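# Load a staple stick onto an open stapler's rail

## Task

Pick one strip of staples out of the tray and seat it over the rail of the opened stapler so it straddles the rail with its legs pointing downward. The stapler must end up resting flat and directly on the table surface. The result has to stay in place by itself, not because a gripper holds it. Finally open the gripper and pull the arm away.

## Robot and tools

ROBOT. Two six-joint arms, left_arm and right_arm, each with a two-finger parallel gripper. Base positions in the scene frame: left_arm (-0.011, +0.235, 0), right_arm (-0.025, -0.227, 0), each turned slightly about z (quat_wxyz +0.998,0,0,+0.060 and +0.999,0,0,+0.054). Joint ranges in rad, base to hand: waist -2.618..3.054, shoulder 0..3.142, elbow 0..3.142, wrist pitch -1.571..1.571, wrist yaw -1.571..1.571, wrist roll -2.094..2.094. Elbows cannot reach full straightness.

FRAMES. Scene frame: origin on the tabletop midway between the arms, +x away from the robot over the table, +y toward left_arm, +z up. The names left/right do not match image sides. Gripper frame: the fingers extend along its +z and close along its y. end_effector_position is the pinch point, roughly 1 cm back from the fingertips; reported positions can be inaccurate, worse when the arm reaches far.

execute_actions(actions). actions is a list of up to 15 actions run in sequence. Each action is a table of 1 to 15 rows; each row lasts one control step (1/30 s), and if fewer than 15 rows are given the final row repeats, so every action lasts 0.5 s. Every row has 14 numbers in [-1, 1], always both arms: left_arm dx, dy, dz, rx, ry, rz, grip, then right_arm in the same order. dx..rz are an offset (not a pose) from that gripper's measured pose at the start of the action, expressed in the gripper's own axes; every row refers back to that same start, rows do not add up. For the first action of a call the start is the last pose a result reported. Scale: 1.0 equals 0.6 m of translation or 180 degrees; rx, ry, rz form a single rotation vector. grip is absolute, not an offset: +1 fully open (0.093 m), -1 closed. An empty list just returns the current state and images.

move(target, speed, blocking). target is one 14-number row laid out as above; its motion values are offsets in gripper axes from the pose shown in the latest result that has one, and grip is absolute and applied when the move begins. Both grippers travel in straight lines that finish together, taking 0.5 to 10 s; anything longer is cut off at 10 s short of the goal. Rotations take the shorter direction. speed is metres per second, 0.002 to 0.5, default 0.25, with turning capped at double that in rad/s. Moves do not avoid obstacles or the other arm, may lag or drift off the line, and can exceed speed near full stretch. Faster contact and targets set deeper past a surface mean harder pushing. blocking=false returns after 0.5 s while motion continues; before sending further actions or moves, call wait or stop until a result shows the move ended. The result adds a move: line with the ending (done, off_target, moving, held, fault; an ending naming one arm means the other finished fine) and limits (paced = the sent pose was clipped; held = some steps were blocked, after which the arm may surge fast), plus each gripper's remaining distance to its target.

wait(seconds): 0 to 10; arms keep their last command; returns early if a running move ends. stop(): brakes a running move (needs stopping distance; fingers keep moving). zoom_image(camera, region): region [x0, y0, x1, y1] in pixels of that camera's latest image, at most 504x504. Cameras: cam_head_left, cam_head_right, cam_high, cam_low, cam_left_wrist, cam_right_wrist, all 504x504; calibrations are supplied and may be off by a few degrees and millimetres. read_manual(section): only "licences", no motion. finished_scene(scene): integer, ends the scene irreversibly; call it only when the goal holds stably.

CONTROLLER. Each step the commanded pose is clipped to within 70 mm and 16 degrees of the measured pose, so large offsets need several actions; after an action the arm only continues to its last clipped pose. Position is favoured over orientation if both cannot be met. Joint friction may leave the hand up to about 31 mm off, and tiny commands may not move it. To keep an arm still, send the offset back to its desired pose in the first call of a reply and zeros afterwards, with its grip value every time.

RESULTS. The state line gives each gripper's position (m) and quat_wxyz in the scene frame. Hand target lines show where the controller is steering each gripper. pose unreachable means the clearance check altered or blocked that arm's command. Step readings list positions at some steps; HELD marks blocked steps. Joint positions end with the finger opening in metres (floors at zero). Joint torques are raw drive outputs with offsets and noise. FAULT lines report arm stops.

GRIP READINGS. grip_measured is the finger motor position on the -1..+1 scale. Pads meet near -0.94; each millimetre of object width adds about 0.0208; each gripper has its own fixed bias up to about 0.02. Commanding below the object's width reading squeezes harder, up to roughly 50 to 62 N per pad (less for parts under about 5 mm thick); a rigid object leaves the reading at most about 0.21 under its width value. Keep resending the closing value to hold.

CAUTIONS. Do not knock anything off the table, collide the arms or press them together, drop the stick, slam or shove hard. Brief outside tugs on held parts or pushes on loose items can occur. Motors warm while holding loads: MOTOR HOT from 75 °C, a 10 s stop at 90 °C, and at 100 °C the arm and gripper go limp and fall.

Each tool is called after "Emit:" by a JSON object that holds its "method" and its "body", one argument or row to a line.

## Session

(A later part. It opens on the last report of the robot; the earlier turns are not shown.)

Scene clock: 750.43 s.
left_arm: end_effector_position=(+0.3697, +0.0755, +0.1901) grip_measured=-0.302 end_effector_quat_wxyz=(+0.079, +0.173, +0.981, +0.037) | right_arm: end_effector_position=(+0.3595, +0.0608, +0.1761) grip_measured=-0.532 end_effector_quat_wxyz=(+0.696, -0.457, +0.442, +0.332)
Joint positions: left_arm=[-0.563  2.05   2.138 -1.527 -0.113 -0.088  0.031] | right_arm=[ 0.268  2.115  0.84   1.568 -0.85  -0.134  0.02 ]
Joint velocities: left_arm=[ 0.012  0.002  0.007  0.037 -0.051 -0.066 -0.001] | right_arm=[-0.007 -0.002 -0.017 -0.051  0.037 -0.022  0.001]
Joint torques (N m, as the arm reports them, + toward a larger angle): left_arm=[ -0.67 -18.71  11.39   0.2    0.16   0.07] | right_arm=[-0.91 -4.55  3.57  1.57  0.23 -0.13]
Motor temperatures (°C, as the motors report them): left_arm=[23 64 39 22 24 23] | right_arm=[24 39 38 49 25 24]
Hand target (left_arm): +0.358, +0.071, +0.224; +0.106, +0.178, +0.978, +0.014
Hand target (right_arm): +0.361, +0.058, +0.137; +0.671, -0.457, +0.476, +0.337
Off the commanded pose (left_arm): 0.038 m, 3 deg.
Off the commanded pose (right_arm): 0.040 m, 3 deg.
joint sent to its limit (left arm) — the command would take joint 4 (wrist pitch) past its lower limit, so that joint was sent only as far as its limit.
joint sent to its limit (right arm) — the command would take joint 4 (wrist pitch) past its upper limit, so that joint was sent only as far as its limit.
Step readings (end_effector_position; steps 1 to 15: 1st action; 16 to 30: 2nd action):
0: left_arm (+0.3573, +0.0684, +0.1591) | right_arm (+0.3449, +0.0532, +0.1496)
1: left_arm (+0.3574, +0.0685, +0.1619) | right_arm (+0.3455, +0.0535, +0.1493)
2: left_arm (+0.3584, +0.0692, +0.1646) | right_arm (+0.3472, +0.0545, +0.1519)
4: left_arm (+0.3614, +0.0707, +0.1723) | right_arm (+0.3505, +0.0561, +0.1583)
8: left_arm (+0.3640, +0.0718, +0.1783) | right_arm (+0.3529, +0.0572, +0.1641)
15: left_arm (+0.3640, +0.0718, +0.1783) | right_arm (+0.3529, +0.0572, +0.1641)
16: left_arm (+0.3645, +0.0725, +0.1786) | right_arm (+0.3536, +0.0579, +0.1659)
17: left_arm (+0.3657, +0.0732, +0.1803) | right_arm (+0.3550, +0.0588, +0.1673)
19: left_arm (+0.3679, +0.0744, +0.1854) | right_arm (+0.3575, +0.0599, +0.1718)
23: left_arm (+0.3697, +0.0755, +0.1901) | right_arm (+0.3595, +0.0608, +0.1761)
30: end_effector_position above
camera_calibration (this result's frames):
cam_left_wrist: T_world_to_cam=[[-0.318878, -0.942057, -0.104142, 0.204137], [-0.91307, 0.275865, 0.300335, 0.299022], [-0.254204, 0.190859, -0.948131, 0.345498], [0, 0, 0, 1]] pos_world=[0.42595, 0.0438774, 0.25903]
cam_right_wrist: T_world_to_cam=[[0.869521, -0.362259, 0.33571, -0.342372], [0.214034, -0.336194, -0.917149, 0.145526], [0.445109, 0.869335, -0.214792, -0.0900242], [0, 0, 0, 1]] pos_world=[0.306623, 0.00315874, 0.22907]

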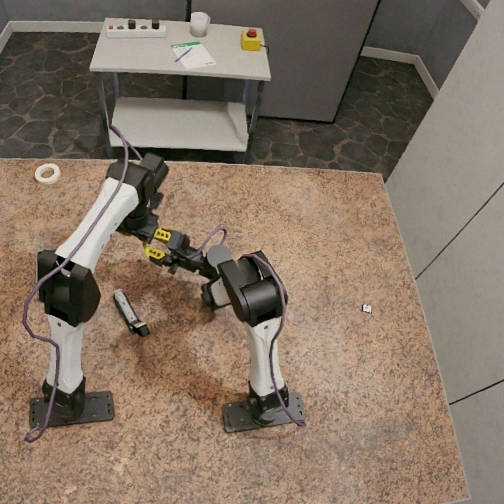

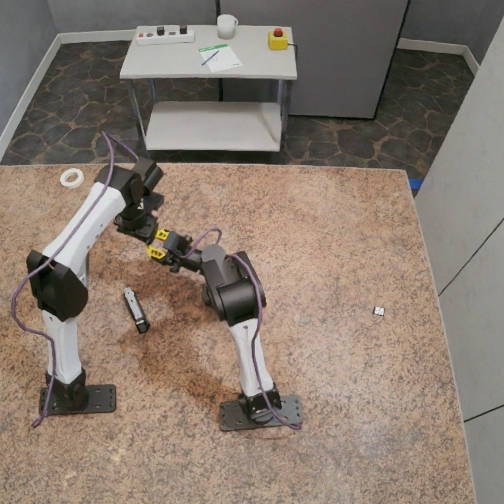

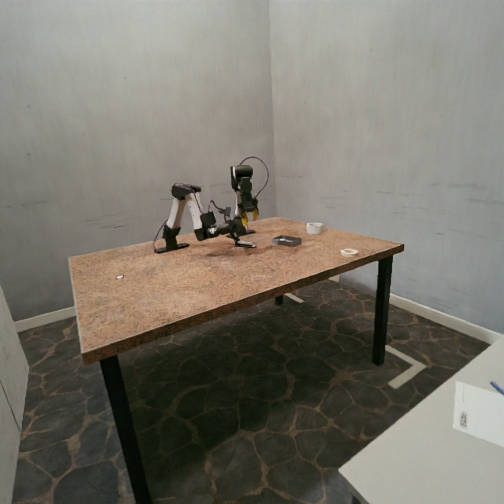

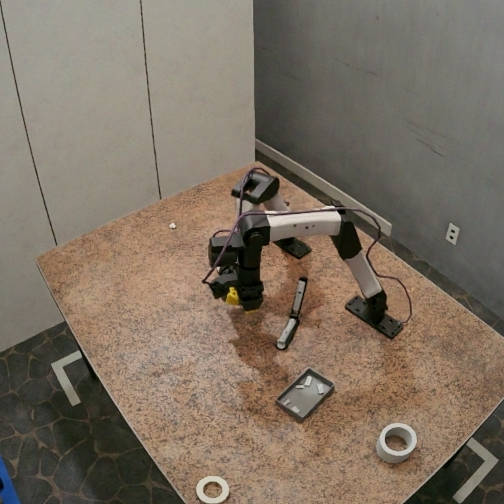

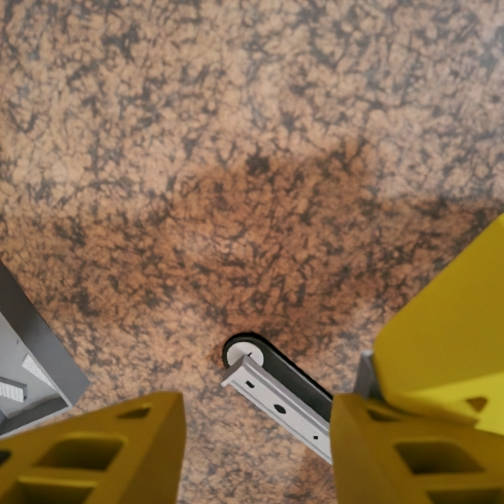

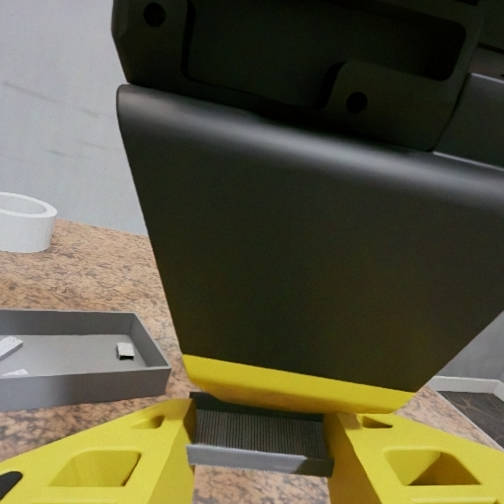

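Emit:
{"method": "execute_actions", "body": {
  "actions": [
    [[0,0,-0.1,0,0,0,-0.3,0.12,0,0,0,0,0,-0.6]],
    [[0,0,-0.1,0,0,0,-0.3,0.12,0,0,0,0,0,-0.6]]
  ]
}}

Scene clock: 760.17 s.
left_arm: end_effector_position=(+0.3447, +0.0804, +0.3099) grip_measured=-0.302 end_effector_quat_wxyz=(+0.230, +0.169, +0.958, +0.000) | right_arm: end_effector_position=(+0.4079, +0.0649, +0.0595) grip_measured=-0.536 end_effector_quat_wxyz=(+0.665, -0.480, +0.477, +0.317)
Joint positions: left_arm=[-0.586  1.827  2.265 -1.563 -0.13  -0.088  0.031] | right_arm=[ 0.232  2.509  1.077  1.566 -0.889 -0.238  0.019]
Joint velocities: left_arm=[-0.007  0.002  0.012  0.051 -0.022 -0.037  0.002] | right_arm=[-0.012 -0.007  0.012  0.007 -0.037 -0.051  0.001]
Joint torques (N m, as the arm reports them, + toward a larger angle): left_arm=[-0.82 -8.98  6.97  1.1  -0.15  0.03] | right_arm=[-0.45 -7.57  6.06  1.73  0.   -0.06]
Motor temperatures (°C, as the motors report them): left_arm=[23 68 41 22 24 23] | right_arm=[24 37 38 48 25 24]
Hand target (left_arm): +0.344, +0.077, +0.308; +0.227, +0.173, +0.958, +0.003
Hand target (right_arm): +0.406, +0.064, +0.034; +0.651, -0.484, +0.488, +0.322
Off the commanded pose (left_arm): 0.003 m, 9 deg.
Off the commanded pose (right_arm): 0.026 m, 2 deg.
joint sent to its limit (left arm) — the command would take joint 4 (wrist pitch) past its lower limit, so that joint was sent only as far as its limit.
joint sent to its limit (right arm) — the command would take joint 4 (wrist pitch) past its upper limit, so that joint was sent only as far as its limit.
Step readings (end_effector_position; steps 1 to 15: 1st action; 16 to 30: 2nd action):
0: left_arm (+0.3697, +0.0755, +0.1901) | right_arm (+0.3595, +0.0608, +0.1761)
1: left_arm (+0.3702, +0.0763, +0.1914) | right_arm (+0.3610, +0.0621, +0.1750)
2: left_arm (+0.3718, +0.0777, +0.1941) | right_arm (+0.3655, +0.0643, +0.1731)
4: left_arm (+0.3692, +0.0769, +0.2094) | right_arm (+0.3750, +0.0651, +0.1497)
8: left_arm (+0.3641, +0.0761, +0.2462) | right_arm (+0.3813, +0.0640, +0.1004)
15: left_arm (+0.3624, +0.0769, +0.2511) | right_arm (+0.3842, +0.0656, +0.1017)
16: left_arm (+0.3611, +0.0772, +0.2545) | right_arm (+0.3858, +0.0662, +0.0988)
17: left_arm (+0.3590, +0.0775, +0.2592) | right_arm (+0.3915, +0.0672, +0.0913)
19: left_arm (+0.3526, +0.0785, +0.2768) | right_arm (+0.3999, +0.0659, +0.0641)
23: left_arm (+0.3442, +0.0805, +0.3091) | right_arm (+0.4086, +0.0646, +0.0593)
30: end_effector_position above
camera_calibration (this result's frames):
cam_left_wrist: T_world_to_cam=[[-0.309908, -0.947591, -0.0776412, 0.202439], [-0.950244, 0.31141, -0.00774808, 0.344291], [0.0315203, 0.0713769, -0.996951, 0.37807], [0, 0, 0, 1]] pos_world=[0.377981, 0.0576285, 0.395303]
cam_right_wrist: T_world_to_cam=[[0.880893, -0.341057, 0.328189, -0.349388], [0.166317, -0.426125, -0.889245, 0.0532046], [0.443132, 0.837913, -0.318647, -0.131077], [0, 0, 0, 1]] pos_world=[0.357009, 0.0133421, 0.12021]

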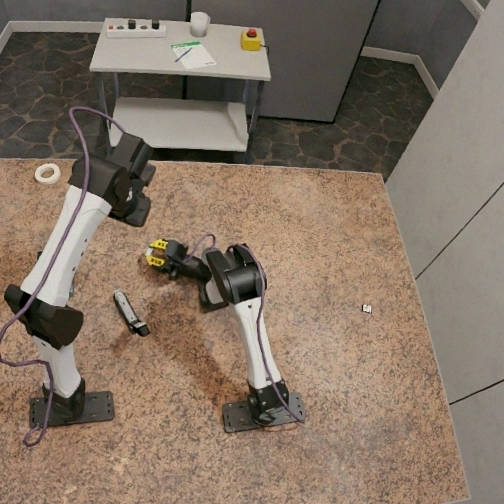

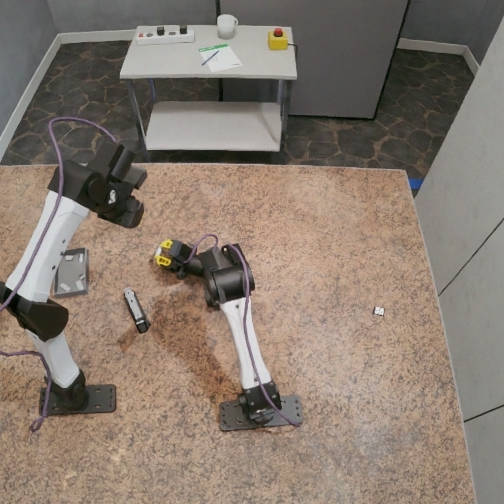

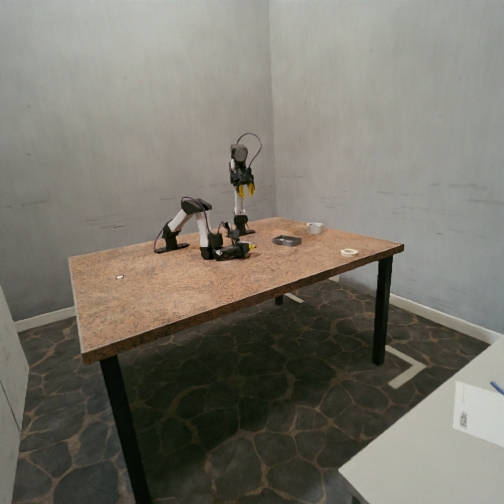

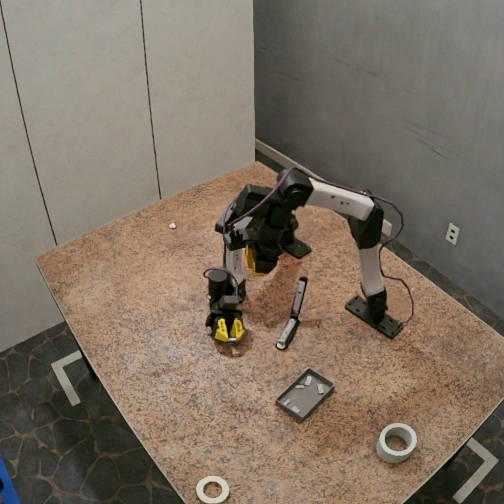

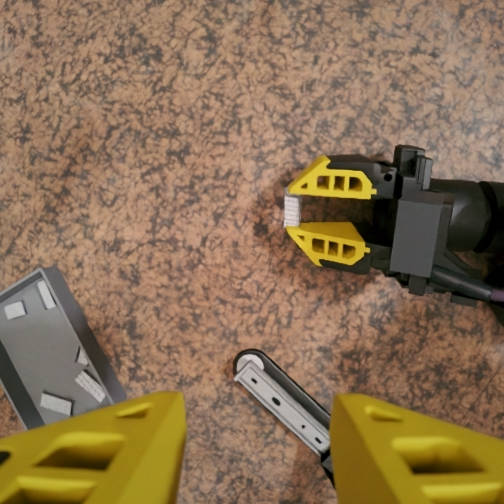

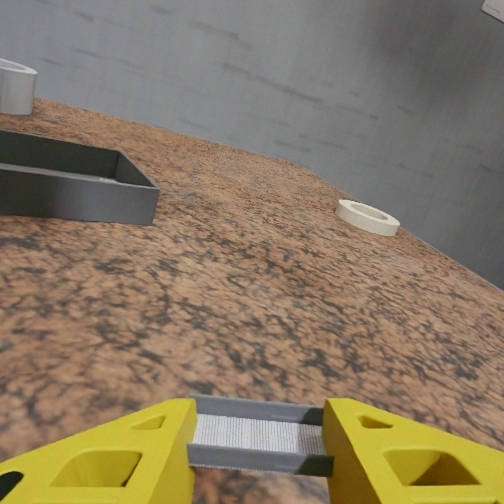

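Emit:
{"method": "zoom_image", "body": {
  "camera": "cam_left_wrist",
  "region": [250,160,380,270]
}}

Emit:
{"method": "zoom_image", "body": {
  "camera": "cam_right_wrist",
  "region": [150,360,380,504]
}}

Region (250, 160, 380, 270) of cam_left_wrist's 504x504 image, scaled by 3.877, with more detail than that image has; it fills the top 426 rows of this view, and the rest is white.

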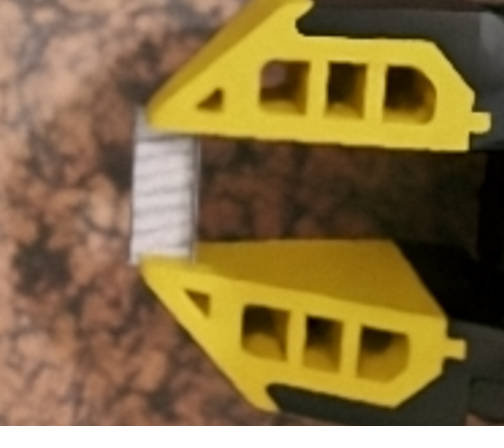

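Region (150, 360, 380, 504) of cam_right_wrist's 504x504 image, scaled by 2.191, with more detail than that image has; it fills the top 316 rows of this view, and the rest is white.

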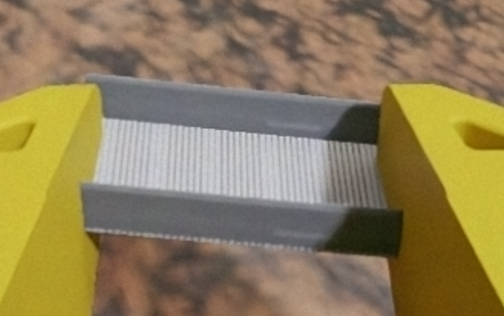

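Emit:
{"method": "execute_actions", "body": {
  "actions": [
    [[0,0,0,0,0,0,-0.55,0.07,0,0,0,0,0,-0.55]],
    [[0,0,0,0,0,0,-0.55,0,0,0,0,0,0,0]],
    [[0,0,0,0,0,0,-0.55,-0.05,0,-0.12,0,0,0,0]]
  ]
}}

Emit:
{"method": "move", "body": {
  "target": [0,0,0,0,0,0,-0.55,-0.2,0,-0.4,0,0,0,0]
}}

Scene clock: 782.77 s.
left_arm: end_effector_position=(+0.3447, +0.0804, +0.3099) grip_measured=-0.548 end_effector_quat_wxyz=(+0.230, +0.169, +0.958, +0.000) | right_arm: end_effector_position=(+0.3947, -0.0032, +0.0923) grip_measured=-0.002 end_effector_quat_wxyz=(+0.672, -0.495, +0.470, +0.287)
Joint positions: left_arm=[-0.586  1.827  2.265 -1.563 -0.13  -0.088  0.019] | right_arm=[ 0.073  2.326  0.89   1.567 -1.031 -0.294  0.045]
Joint velocities: left_arm=[-0.002 -0.007  0.002  0.022 -0.037  0.007  0.001] | right_arm=[-0.002 -0.007 -0.007  0.007 -0.051  0.007  0.001]
Joint torques (N m, as the arm reports them, + toward a larger angle): left_arm=[ 0.14 -9.67  6.55  1.14 -0.07  0.03] | right_arm=[  0.16 -11.33   2.38   1.55   0.08  -0.01]
Motor temperatures (°C, as the motors report them): left_arm=[23 59 39 23 24 23] | right_arm=[24 37 39 49 25 24]
Hand target (left_arm): +0.345, +0.080, +0.310; +0.230, +0.169, +0.958, +0.000
Hand target (right_arm): +0.385, -0.000, +0.088; +0.663, -0.503, +0.468, +0.296
Off the commanded pose (left_arm): 0.000 m, 0 deg.
Off the commanded pose (right_arm): 0.012 m, 3 deg.
joint sent to its limit (right arm) — the command would take joint 4 (wrist pitch) past its upper limit, so that joint was sent only as far as its limit.
Step readings (end_effector_position; steps 1 to 15: 1st action; 16 to 30: 2nd action; 31 to 45: 3rd action):
0: left_arm (+0.3447, +0.0804, +0.3099) | right_arm (+0.4077, +0.0649, +0.0595)
1: left_arm (+0.3447, +0.0804, +0.3099) | right_arm (+0.4086, +0.0652, +0.0592)
2: left_arm (+0.3447, +0.0804, +0.3099) | right_arm (+0.4114, +0.0661, +0.0614)
4: left_arm (+0.3447, +0.0804, +0.3099) | right_arm (+0.4169, +0.0668, +0.0651)
8: left_arm (+0.3447, +0.0804, +0.3099) | right_arm (+0.4196, +0.0671, +0.0667)
15: left_arm (+0.3447, +0.0804, +0.3099) | right_arm (+0.4195, +0.0672, +0.0667)
16: left_arm (+0.3447, +0.0804, +0.3099) | right_arm (+0.4196, +0.0672, +0.0686)
17: left_arm (+0.3447, +0.0804, +0.3099) | right_arm (+0.4196, +0.0672, +0.0686)
19: left_arm (+0.3447, +0.0804, +0.3099) | right_arm (+0.4196, +0.0672, +0.0686)
23: left_arm (+0.3447, +0.0804, +0.3099) | right_arm (+0.4196, +0.0672, +0.0686)
30: left_arm (+0.3447, +0.0804, +0.3099) | right_arm (+0.4196, +0.0672, +0.0686)
31: left_arm (+0.3447, +0.0804, +0.3099) | right_arm (+0.4166, +0.0631, +0.0684)
32: left_arm (+0.3447, +0.0804, +0.3099) | right_arm (+0.4082, +0.0540, +0.0679)
34: left_arm (+0.3447, +0.0804, +0.3099) | right_arm (+0.3997, +0.0286, +0.0743)
38: left_arm (+0.3447, +0.0804, +0.3099) | right_arm (+0.4015, -0.0050, +0.0918)
45: end_effector_position above
camera_calibration (this result's frames):
cam_left_wrist: T_world_to_cam=[[-0.309908, -0.947591, -0.0776412, 0.202439], [-0.950244, 0.31141, -0.00774808, 0.344291], [0.0315203, 0.0713769, -0.996951, 0.37807], [0, 0, 0, 1]] pos_world=[0.377981, 0.0576285, 0.395303]
cam_right_wrist: T_world_to_cam=[[0.853681, -0.346828, 0.388509, -0.366642], [0.204169, -0.463399, -0.862309, 0.0380585], [0.479107, 0.815458, -0.324784, -0.0714693], [0, 0, 0, 1]] pos_world=[0.339466, -0.0512449, 0.15205]

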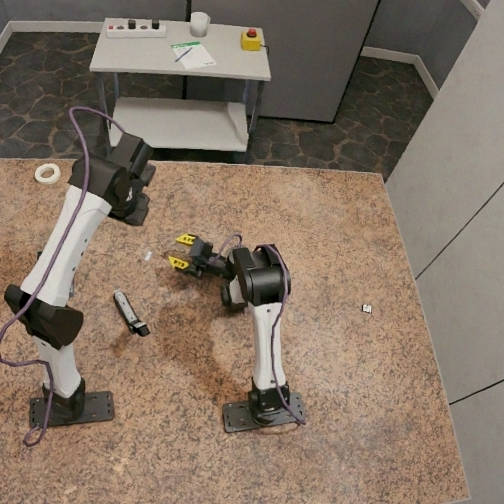

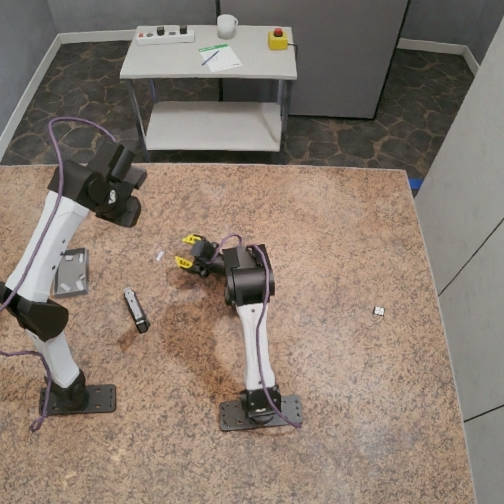

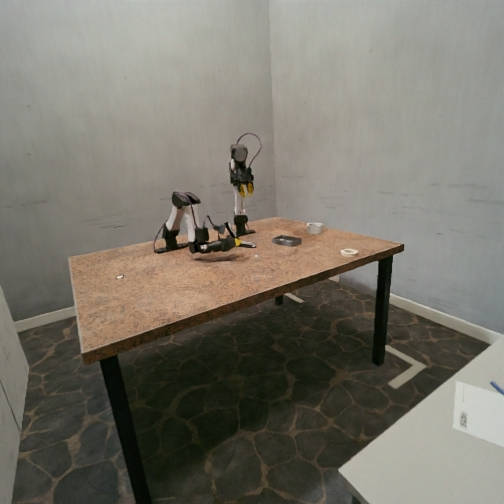

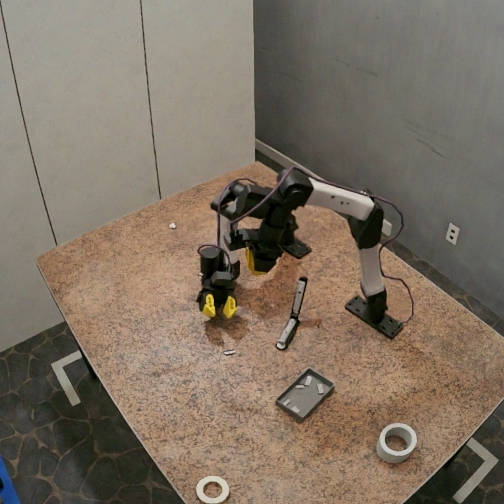

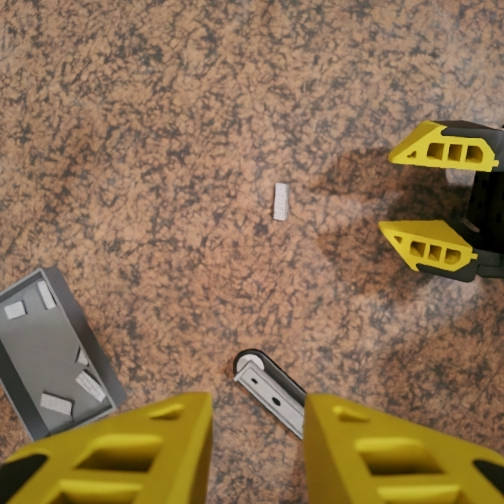

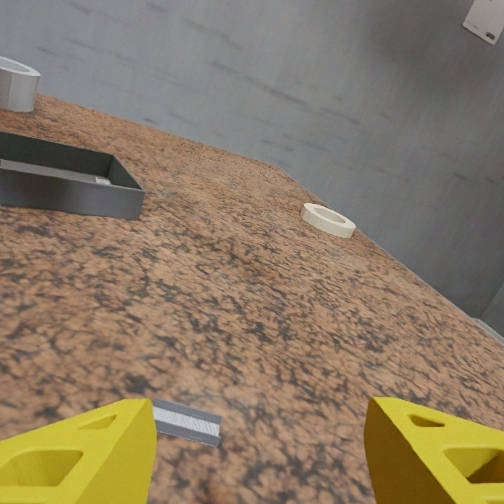

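Scene clock: 784.43 s.
left_arm: end_effector_position=(+0.3447, +0.0804, +0.3099) grip_measured=-0.548 end_effector_quat_wxyz=(+0.230, +0.169, +0.958, +0.000) | right_arm: end_effector_position=(+0.2728, -0.2211, +0.1896) grip_measured=-0.002 end_effector_quat_wxyz=(+0.683, -0.453, +0.540, +0.190)
Joint positions: left_arm=[-0.586  1.827  2.265 -1.563 -0.13  -0.088  0.019] | right_arm=[-0.691  1.63   0.391  1.566 -1.552 -0.101  0.045]
Joint velocities: left_arm=[-0.002 -0.007  0.007  0.11  -0.051  0.051 -0.   ] | right_arm=[ 0.017 -0.012 -0.027 -0.037 -0.022  0.066  0.001]
Joint torques (N m, as the arm reports them, + toward a larger angle): left_arm=[ 0.1  -9.66  6.6   1.15 -0.07  0.05] | right_arm=[-1.03 -5.98  3.15  1.15  0.18  0.17]
Motor temperatures (°C, as the motors report them): left_arm=[23 59 39 23 24 23] | right_arm=[24 38 39 48 25 24]
Hand target (left_arm): +0.345, +0.080, +0.310; +0.230, +0.169, +0.958, +0.000
Hand target (right_arm): +0.267, -0.219, +0.187; +0.679, -0.449, +0.546, +0.199
Off the commanded pose (left_arm): 0.000 m, 0 deg.
Off the commanded pose (right_arm): 0.010 m, 15 deg.
joint sent to its limit (right arm) — the command would take joint 4 (wrist pitch) past its upper limit and joint 5 (wrist yaw) past its lower limit, so those joints were sent only as far as their limits.
move: off_target (right_arm)
camera_calibration (this result's frames):
cam_left_wrist: T_world_to_cam=[[-0.309908, -0.947591, -0.0776412, 0.202439], [-0.950244, 0.31141, -0.00774808, 0.344291], [0.0315203, 0.0713769, -0.996951, 0.37807], [0, 0, 0, 1]] pos_world=[0.377981, 0.0576285, 0.395303]
cam_right_wrist: T_world_to_cam=[[0.750388, -0.519846, 0.408262, -0.389761], [0.0695647, -0.552107, -0.830866, 0.0569612], [0.657327, 0.651873, -0.378131, 0.121589], [0, 0, 0, 1]] pos_world=[0.208586, -0.250428, 0.252429]

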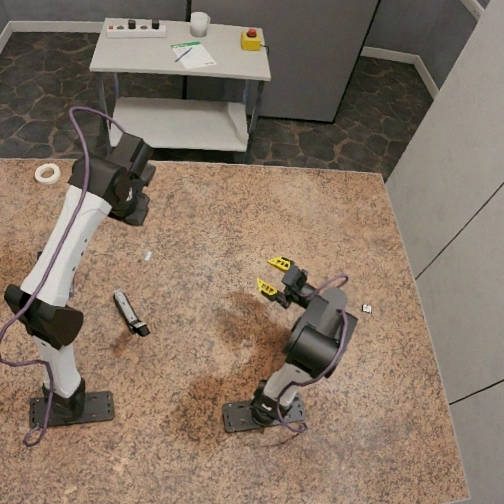

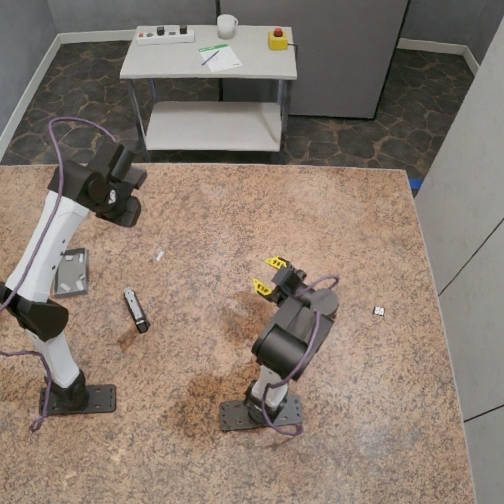

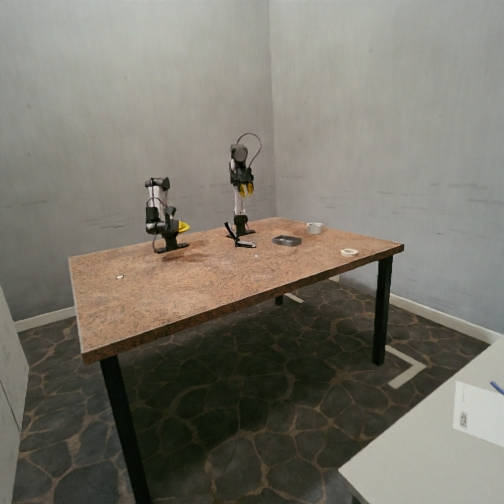

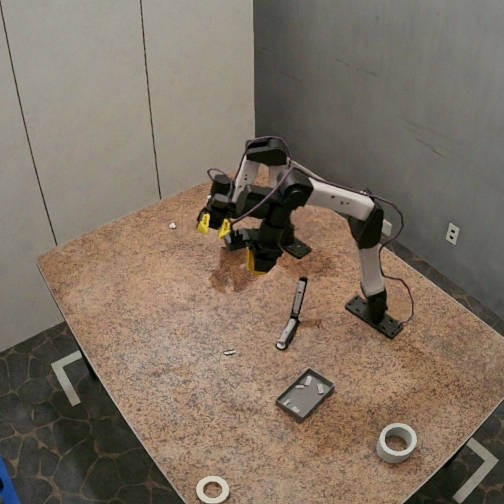

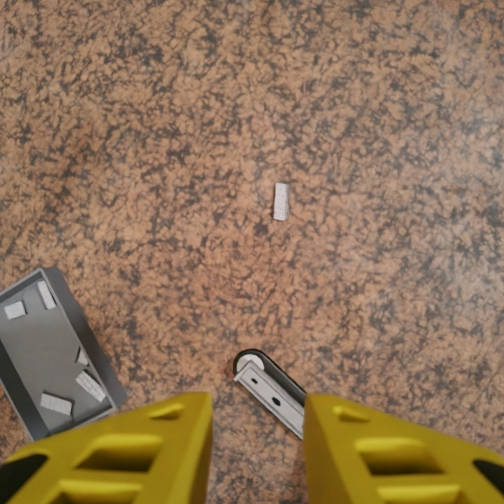

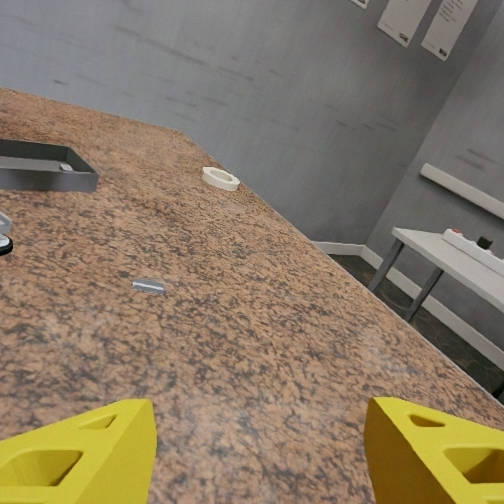

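Emit:
{"method": "zoom_image", "body": {
  "camera": "cam_left_wrist",
  "region": [240,160,320,240]
}}

Emit:
{"method": "zoom_image", "body": {
  "camera": "cam_left_wrist",
  "region": [0,260,140,440]
}}

Region (240, 160, 320, 240) of cam_left_wrist's 504x504 image, scaled by 6.300, with more detail than that image has.

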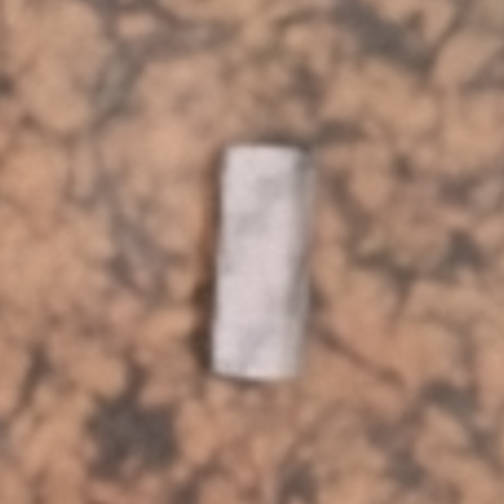

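Region (0, 260, 140, 440) of cam_left_wrist's 504x504 image, scaled by 2.800, with more detail than that image has.

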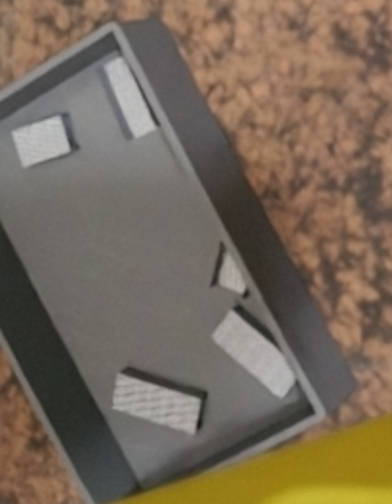

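Emit:
{"method": "move", "body": {
  "target": [0.31,0.267,0.222,0,0.146,0,-0.55,0,0,0,0,0,0,0]
}}

Emit:
{"method": "move", "body": {
  "target": [0,0,0,0,0,-0.4,-0.55,0,0,0,0,0,0,0],
  "speed": 0.5
}}

Scene clock: 816.37 s.
left_arm: end_effector_position=(+0.3016, +0.2821, +0.1277) grip_measured=-0.548 end_effector_quat_wxyz=(+0.009, +0.161, +0.986, +0.044) | right_arm: end_effector_position=(+0.2728, -0.2211, +0.1896) grip_measured=-0.002 end_effector_quat_wxyz=(+0.683, -0.453, +0.540, +0.191)
Joint positions: left_arm=[-0.013  1.698  1.434 -1.266 -0.08   0.431  0.019] | right_arm=[-0.691  1.63   0.391  1.566 -1.552 -0.099  0.045]
Joint velocities: left_arm=[ 0.007 -0.012 -0.012 -0.051 -0.022  0.022 -0.001] | right_arm=[ 0.002  0.002 -0.007 -0.022 -0.022 -0.037  0.001]
Joint torques (N m, as the arm reports them, + toward a larger angle): left_arm=[ 0.57 -8.82  6.37  0.49 -0.09  0.14] | right_arm=[-0.31 -5.05  5.08  1.13  0.31  0.02]
Motor temperatures (°C, as the motors report them): left_arm=[23 54 37 24 24 23] | right_arm=[24 35 37 45 25 24]
Hand target (left_arm): +0.301, +0.285, +0.125; +0.008, +0.164, +0.985, +0.046
Hand target (right_arm): +0.273, -0.221, +0.190; +0.683, -0.453, +0.540, +0.190
Off the commanded pose (left_arm): 0.007 m, 1 deg.
Off the commanded pose (right_arm): 0.000 m, 0 deg.
joint sent to its limit (right arm) — the command would take joint 4 (wrist pitch) past its upper limit, so that joint was sent only as far as its limit.
move: done
camera_calibration (this result's frames):
cam_left_wrist: T_world_to_cam=[[-0.302421, -0.948301, -0.0962606, 0.366387], [-0.872189, 0.234576, 0.429255, 0.181426], [-0.384483, 0.213773, -0.898039, 0.256009], [0, 0, 0, 1]] pos_world=[0.367472, 0.250159, 0.187296]
cam_right_wrist: T_world_to_cam=[[0.751379, -0.52005, 0.406174, -0.389617], [0.0681465, -0.55109, -0.831659, 0.0577286], [0.656342, 0.65257, -0.378638, 0.122111], [0, 0, 0, 1]] pos_world=[0.20867, -0.250493, 0.252498]

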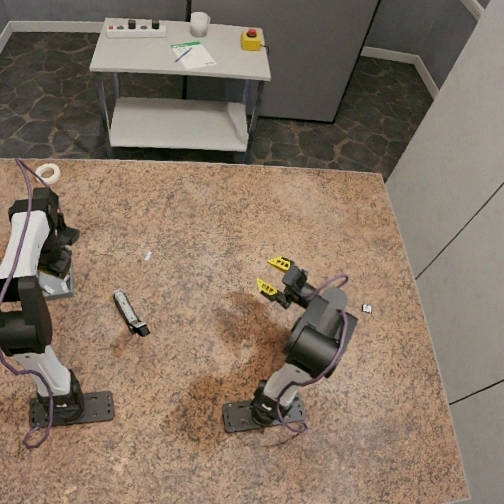

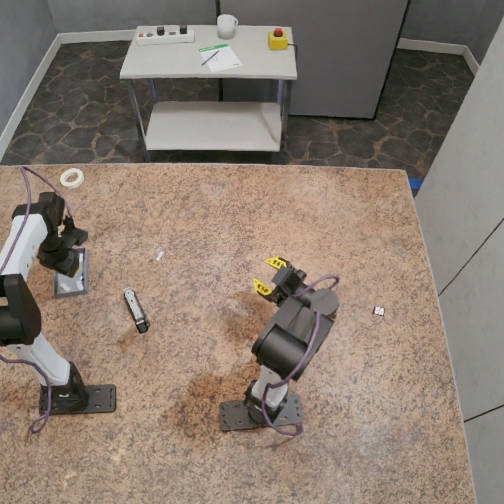

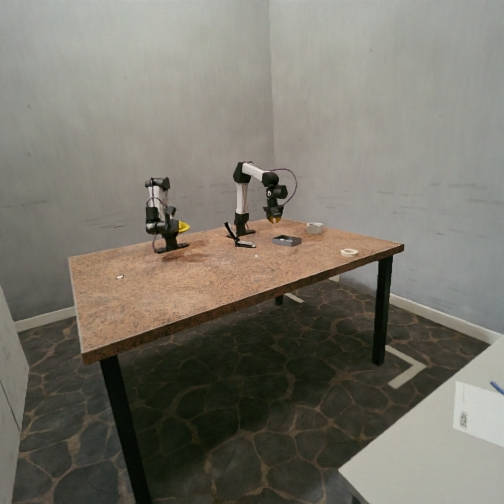

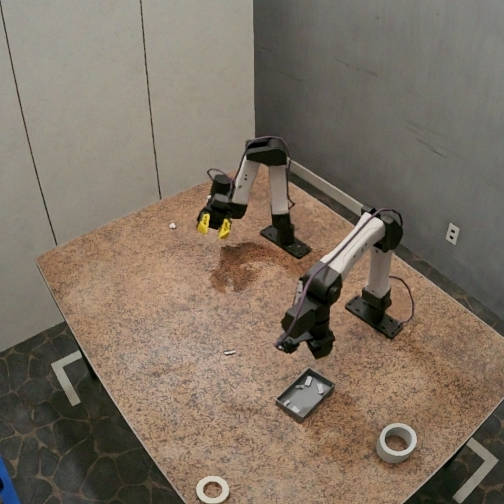

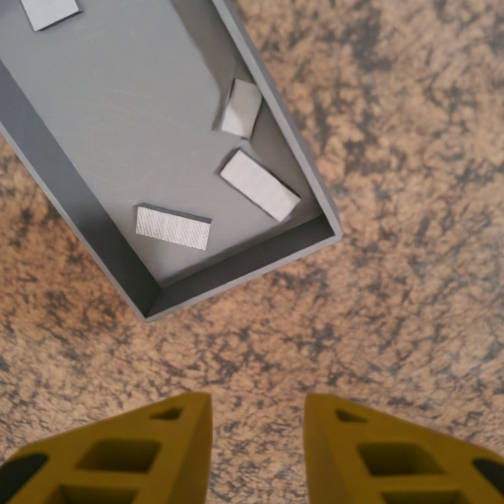

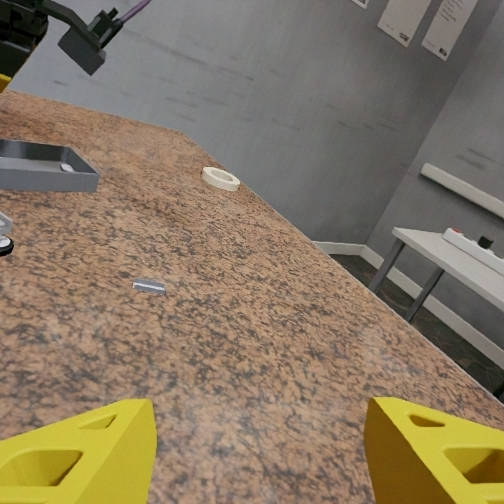

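Scene clock: 818.37 s.
left_arm: end_effector_position=(+0.3016, +0.2820, +0.1277) grip_measured=-0.548 end_effector_quat_wxyz=(+0.033, -0.444, +0.895, +0.030) | right_arm: end_effector_position=(+0.2728, -0.2211, +0.1896) grip_measured=-0.002 end_effector_quat_wxyz=(+0.683, -0.453, +0.540, +0.191)
Joint positions: left_arm=[-0.013  1.698  1.434 -1.266 -0.08  -0.813  0.019] | right_arm=[-0.691  1.63   0.391  1.566 -1.552 -0.099  0.045]
Joint velocities: left_arm=[-0.002  0.017 -0.002 -0.037 -0.051  0.007 -0.001] | right_arm=[-0.007 -0.017 -0.012  0.007 -0.037  0.007  0.   ]
Joint torques (N m, as the arm reports them, + toward a larger angle): left_arm=[ 0.13 -9.03  7.26  0.4  -0.09 -0.05] | right_arm=[-0.41 -5.09  5.01  1.15  0.26  0.02]
Motor temperatures (°C, as the motors report them): left_arm=[23 54 37 24 24 23] | right_arm=[24 35 37 45 25 24]
Hand target (left_arm): +0.302, +0.282, +0.128; +0.033, -0.449, +0.892, +0.030
Hand target (right_arm): +0.273, -0.221, +0.190; +0.683, -0.453, +0.540, +0.191
Off the commanded pose (left_arm): 0.000 m, 1 deg.
Off the commanded pose (right_arm): 0.000 m, 0 deg.
joint sent to its limit (right arm) — the command would take joint 4 (wrist pitch) past its upper limit, so that joint was sent only as far as its limit.
move: done
camera_calibration (this result's frames):
cam_left_wrist: T_world_to_cam=[[0.805169, -0.592293, -0.0298568, -0.0766671], [-0.545049, -0.758907, 0.356345, 0.372285], [-0.233719, -0.270644, -0.933877, 0.351746], [0, 0, 0, 1]] pos_world=[0.346853, 0.332318, 0.193537]
cam_right_wrist: T_world_to_cam=[[0.751379, -0.52005, 0.406174, -0.389617], [0.0681465, -0.55109, -0.831659, 0.0577286], [0.656342, 0.65257, -0.378638, 0.122111], [0, 0, 0, 1]] pos_world=[0.20867, -0.250493, 0.252498]

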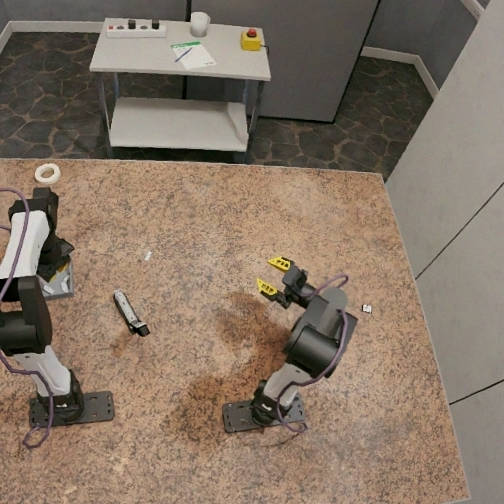

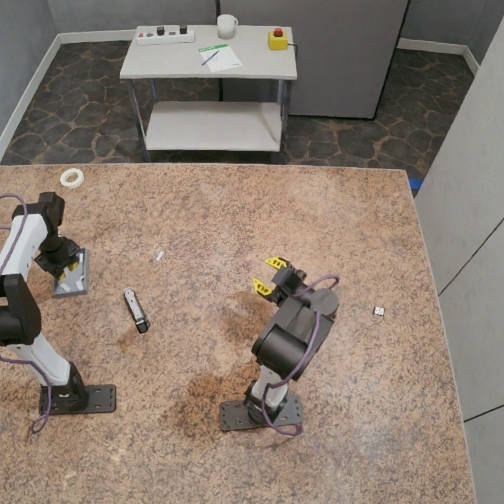

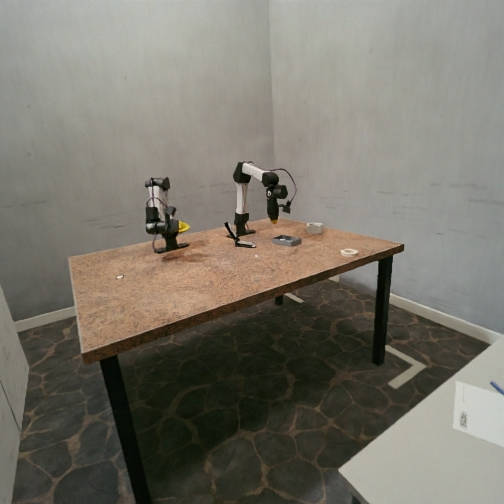

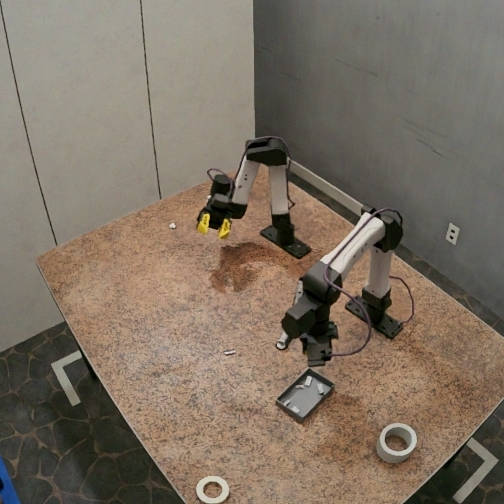

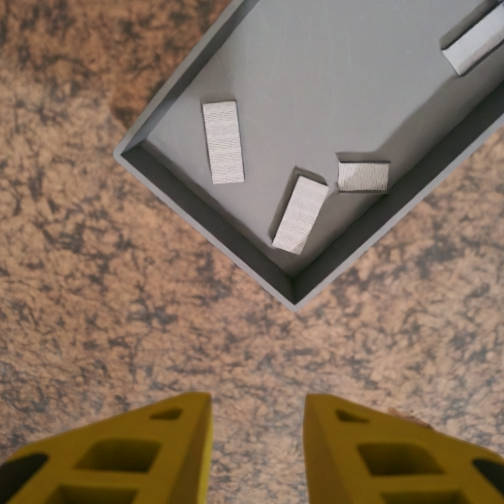

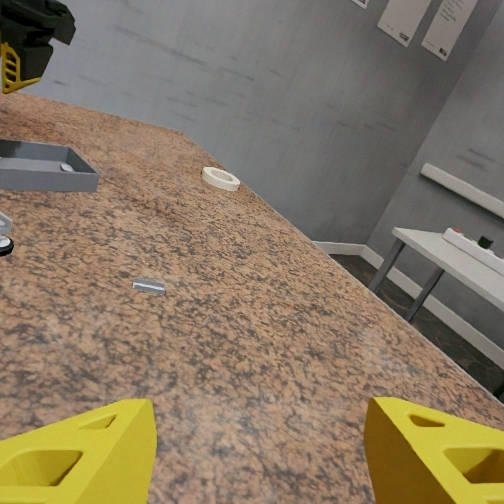

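Emit:
{"method": "move", "body": {
  "target": [-0.08,0.018,0.11,0,0,-0.042,-0.55,0,0,0,0,0,0,0],
  "speed": 0.1
}}

Scene clock: 829.07 s.
left_arm: end_effector_position=(+0.3257, +0.3306, +0.0711) grip_measured=-0.548 end_effector_quat_wxyz=(+0.039, -0.502, +0.863, +0.030) | right_arm: end_effector_position=(+0.2728, -0.2211, +0.1896) grip_measured=-0.002 end_effector_quat_wxyz=(+0.683, -0.453, +0.540, +0.191)
Joint positions: left_arm=[ 0.118  1.836  1.374 -1.049 -0.08  -0.814  0.019] | right_arm=[-0.691  1.63   0.391  1.566 -1.552 -0.099  0.045]
Joint velocities: left_arm=[-0.007  0.007 -0.007  0.037 -0.022 -0.051 -0.001] | right_arm=[ 0.012 -0.012  0.002 -0.007 -0.037  0.007 -0.001]
Joint torques (N m, as the arm reports them, + toward a larger angle): left_arm=[ 1.02 -9.85  6.11  0.5  -0.05  0.15] | right_arm=[-0.29 -5.06  5.08  1.15  0.3   0.04]
Motor temperatures (°C, as the motors report them): left_arm=[23 53 37 24 24 23] | right_arm=[24 34 38 44 25 24]
Hand target (left_arm): +0.324, +0.333, +0.066; +0.036, -0.502, +0.864, +0.029
Hand target (right_arm): +0.273, -0.221, +0.190; +0.683, -0.453, +0.540, +0.191
Off the commanded pose (left_arm): 0.005 m, 1 deg.
Off the commanded pose (right_arm): 0.000 m, 0 deg.
joint sent to its limit (right arm) — the command would take joint 4 (wrist pitch) past its upper limit, so that joint was sent only as far as its limit.
move: done
camera_calibration (this result's frames):
cam_left_wrist: T_world_to_cam=[[0.876698, -0.480748, -0.0168258, -0.130123], [-0.446126, -0.825648, 0.345366, 0.433079], [-0.179926, -0.295275, -0.938317, 0.308622], [0, 0, 0, 1]] pos_world=[0.362815, 0.386143, 0.137825]
cam_right_wrist: T_world_to_cam=[[0.751379, -0.52005, 0.406174, -0.389617], [0.0681465, -0.55109, -0.831659, 0.0577286], [0.656342, 0.65257, -0.378638, 0.122111], [0, 0, 0, 1]] pos_world=[0.20867, -0.250493, 0.252498]

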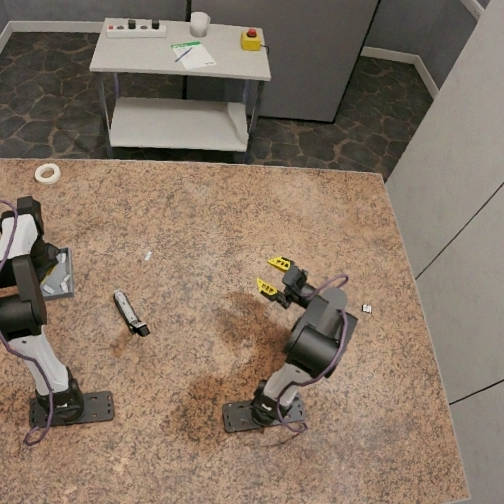

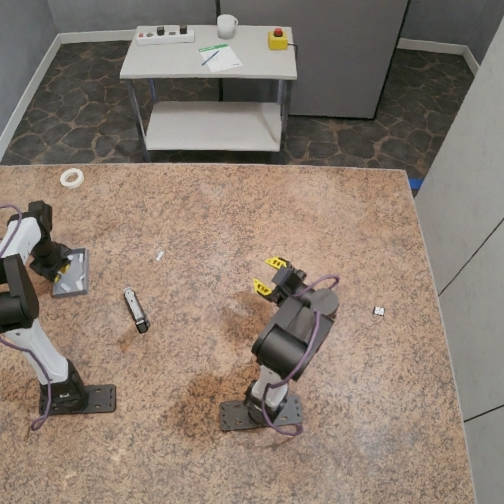

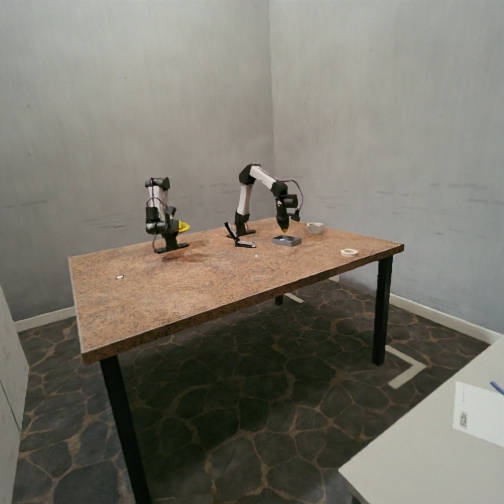

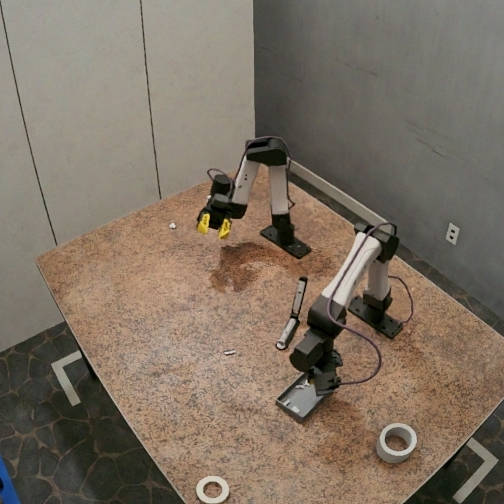

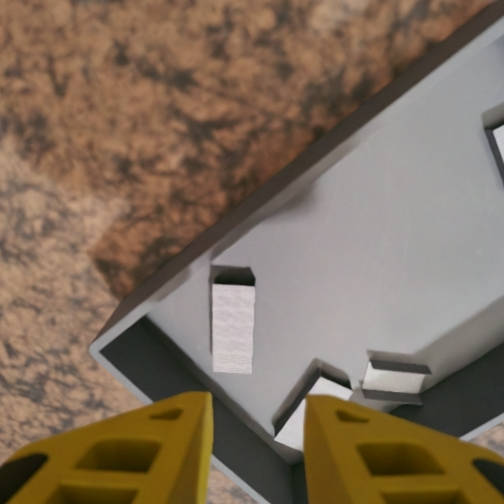

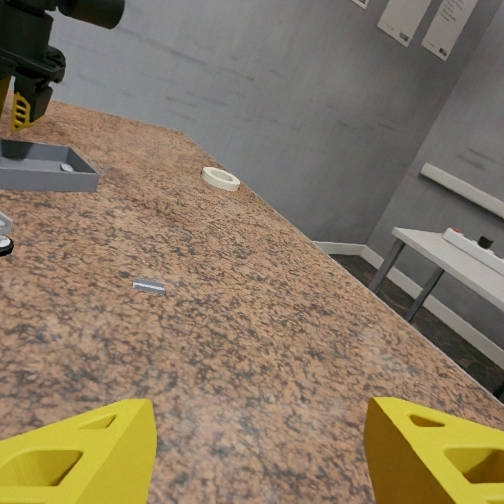

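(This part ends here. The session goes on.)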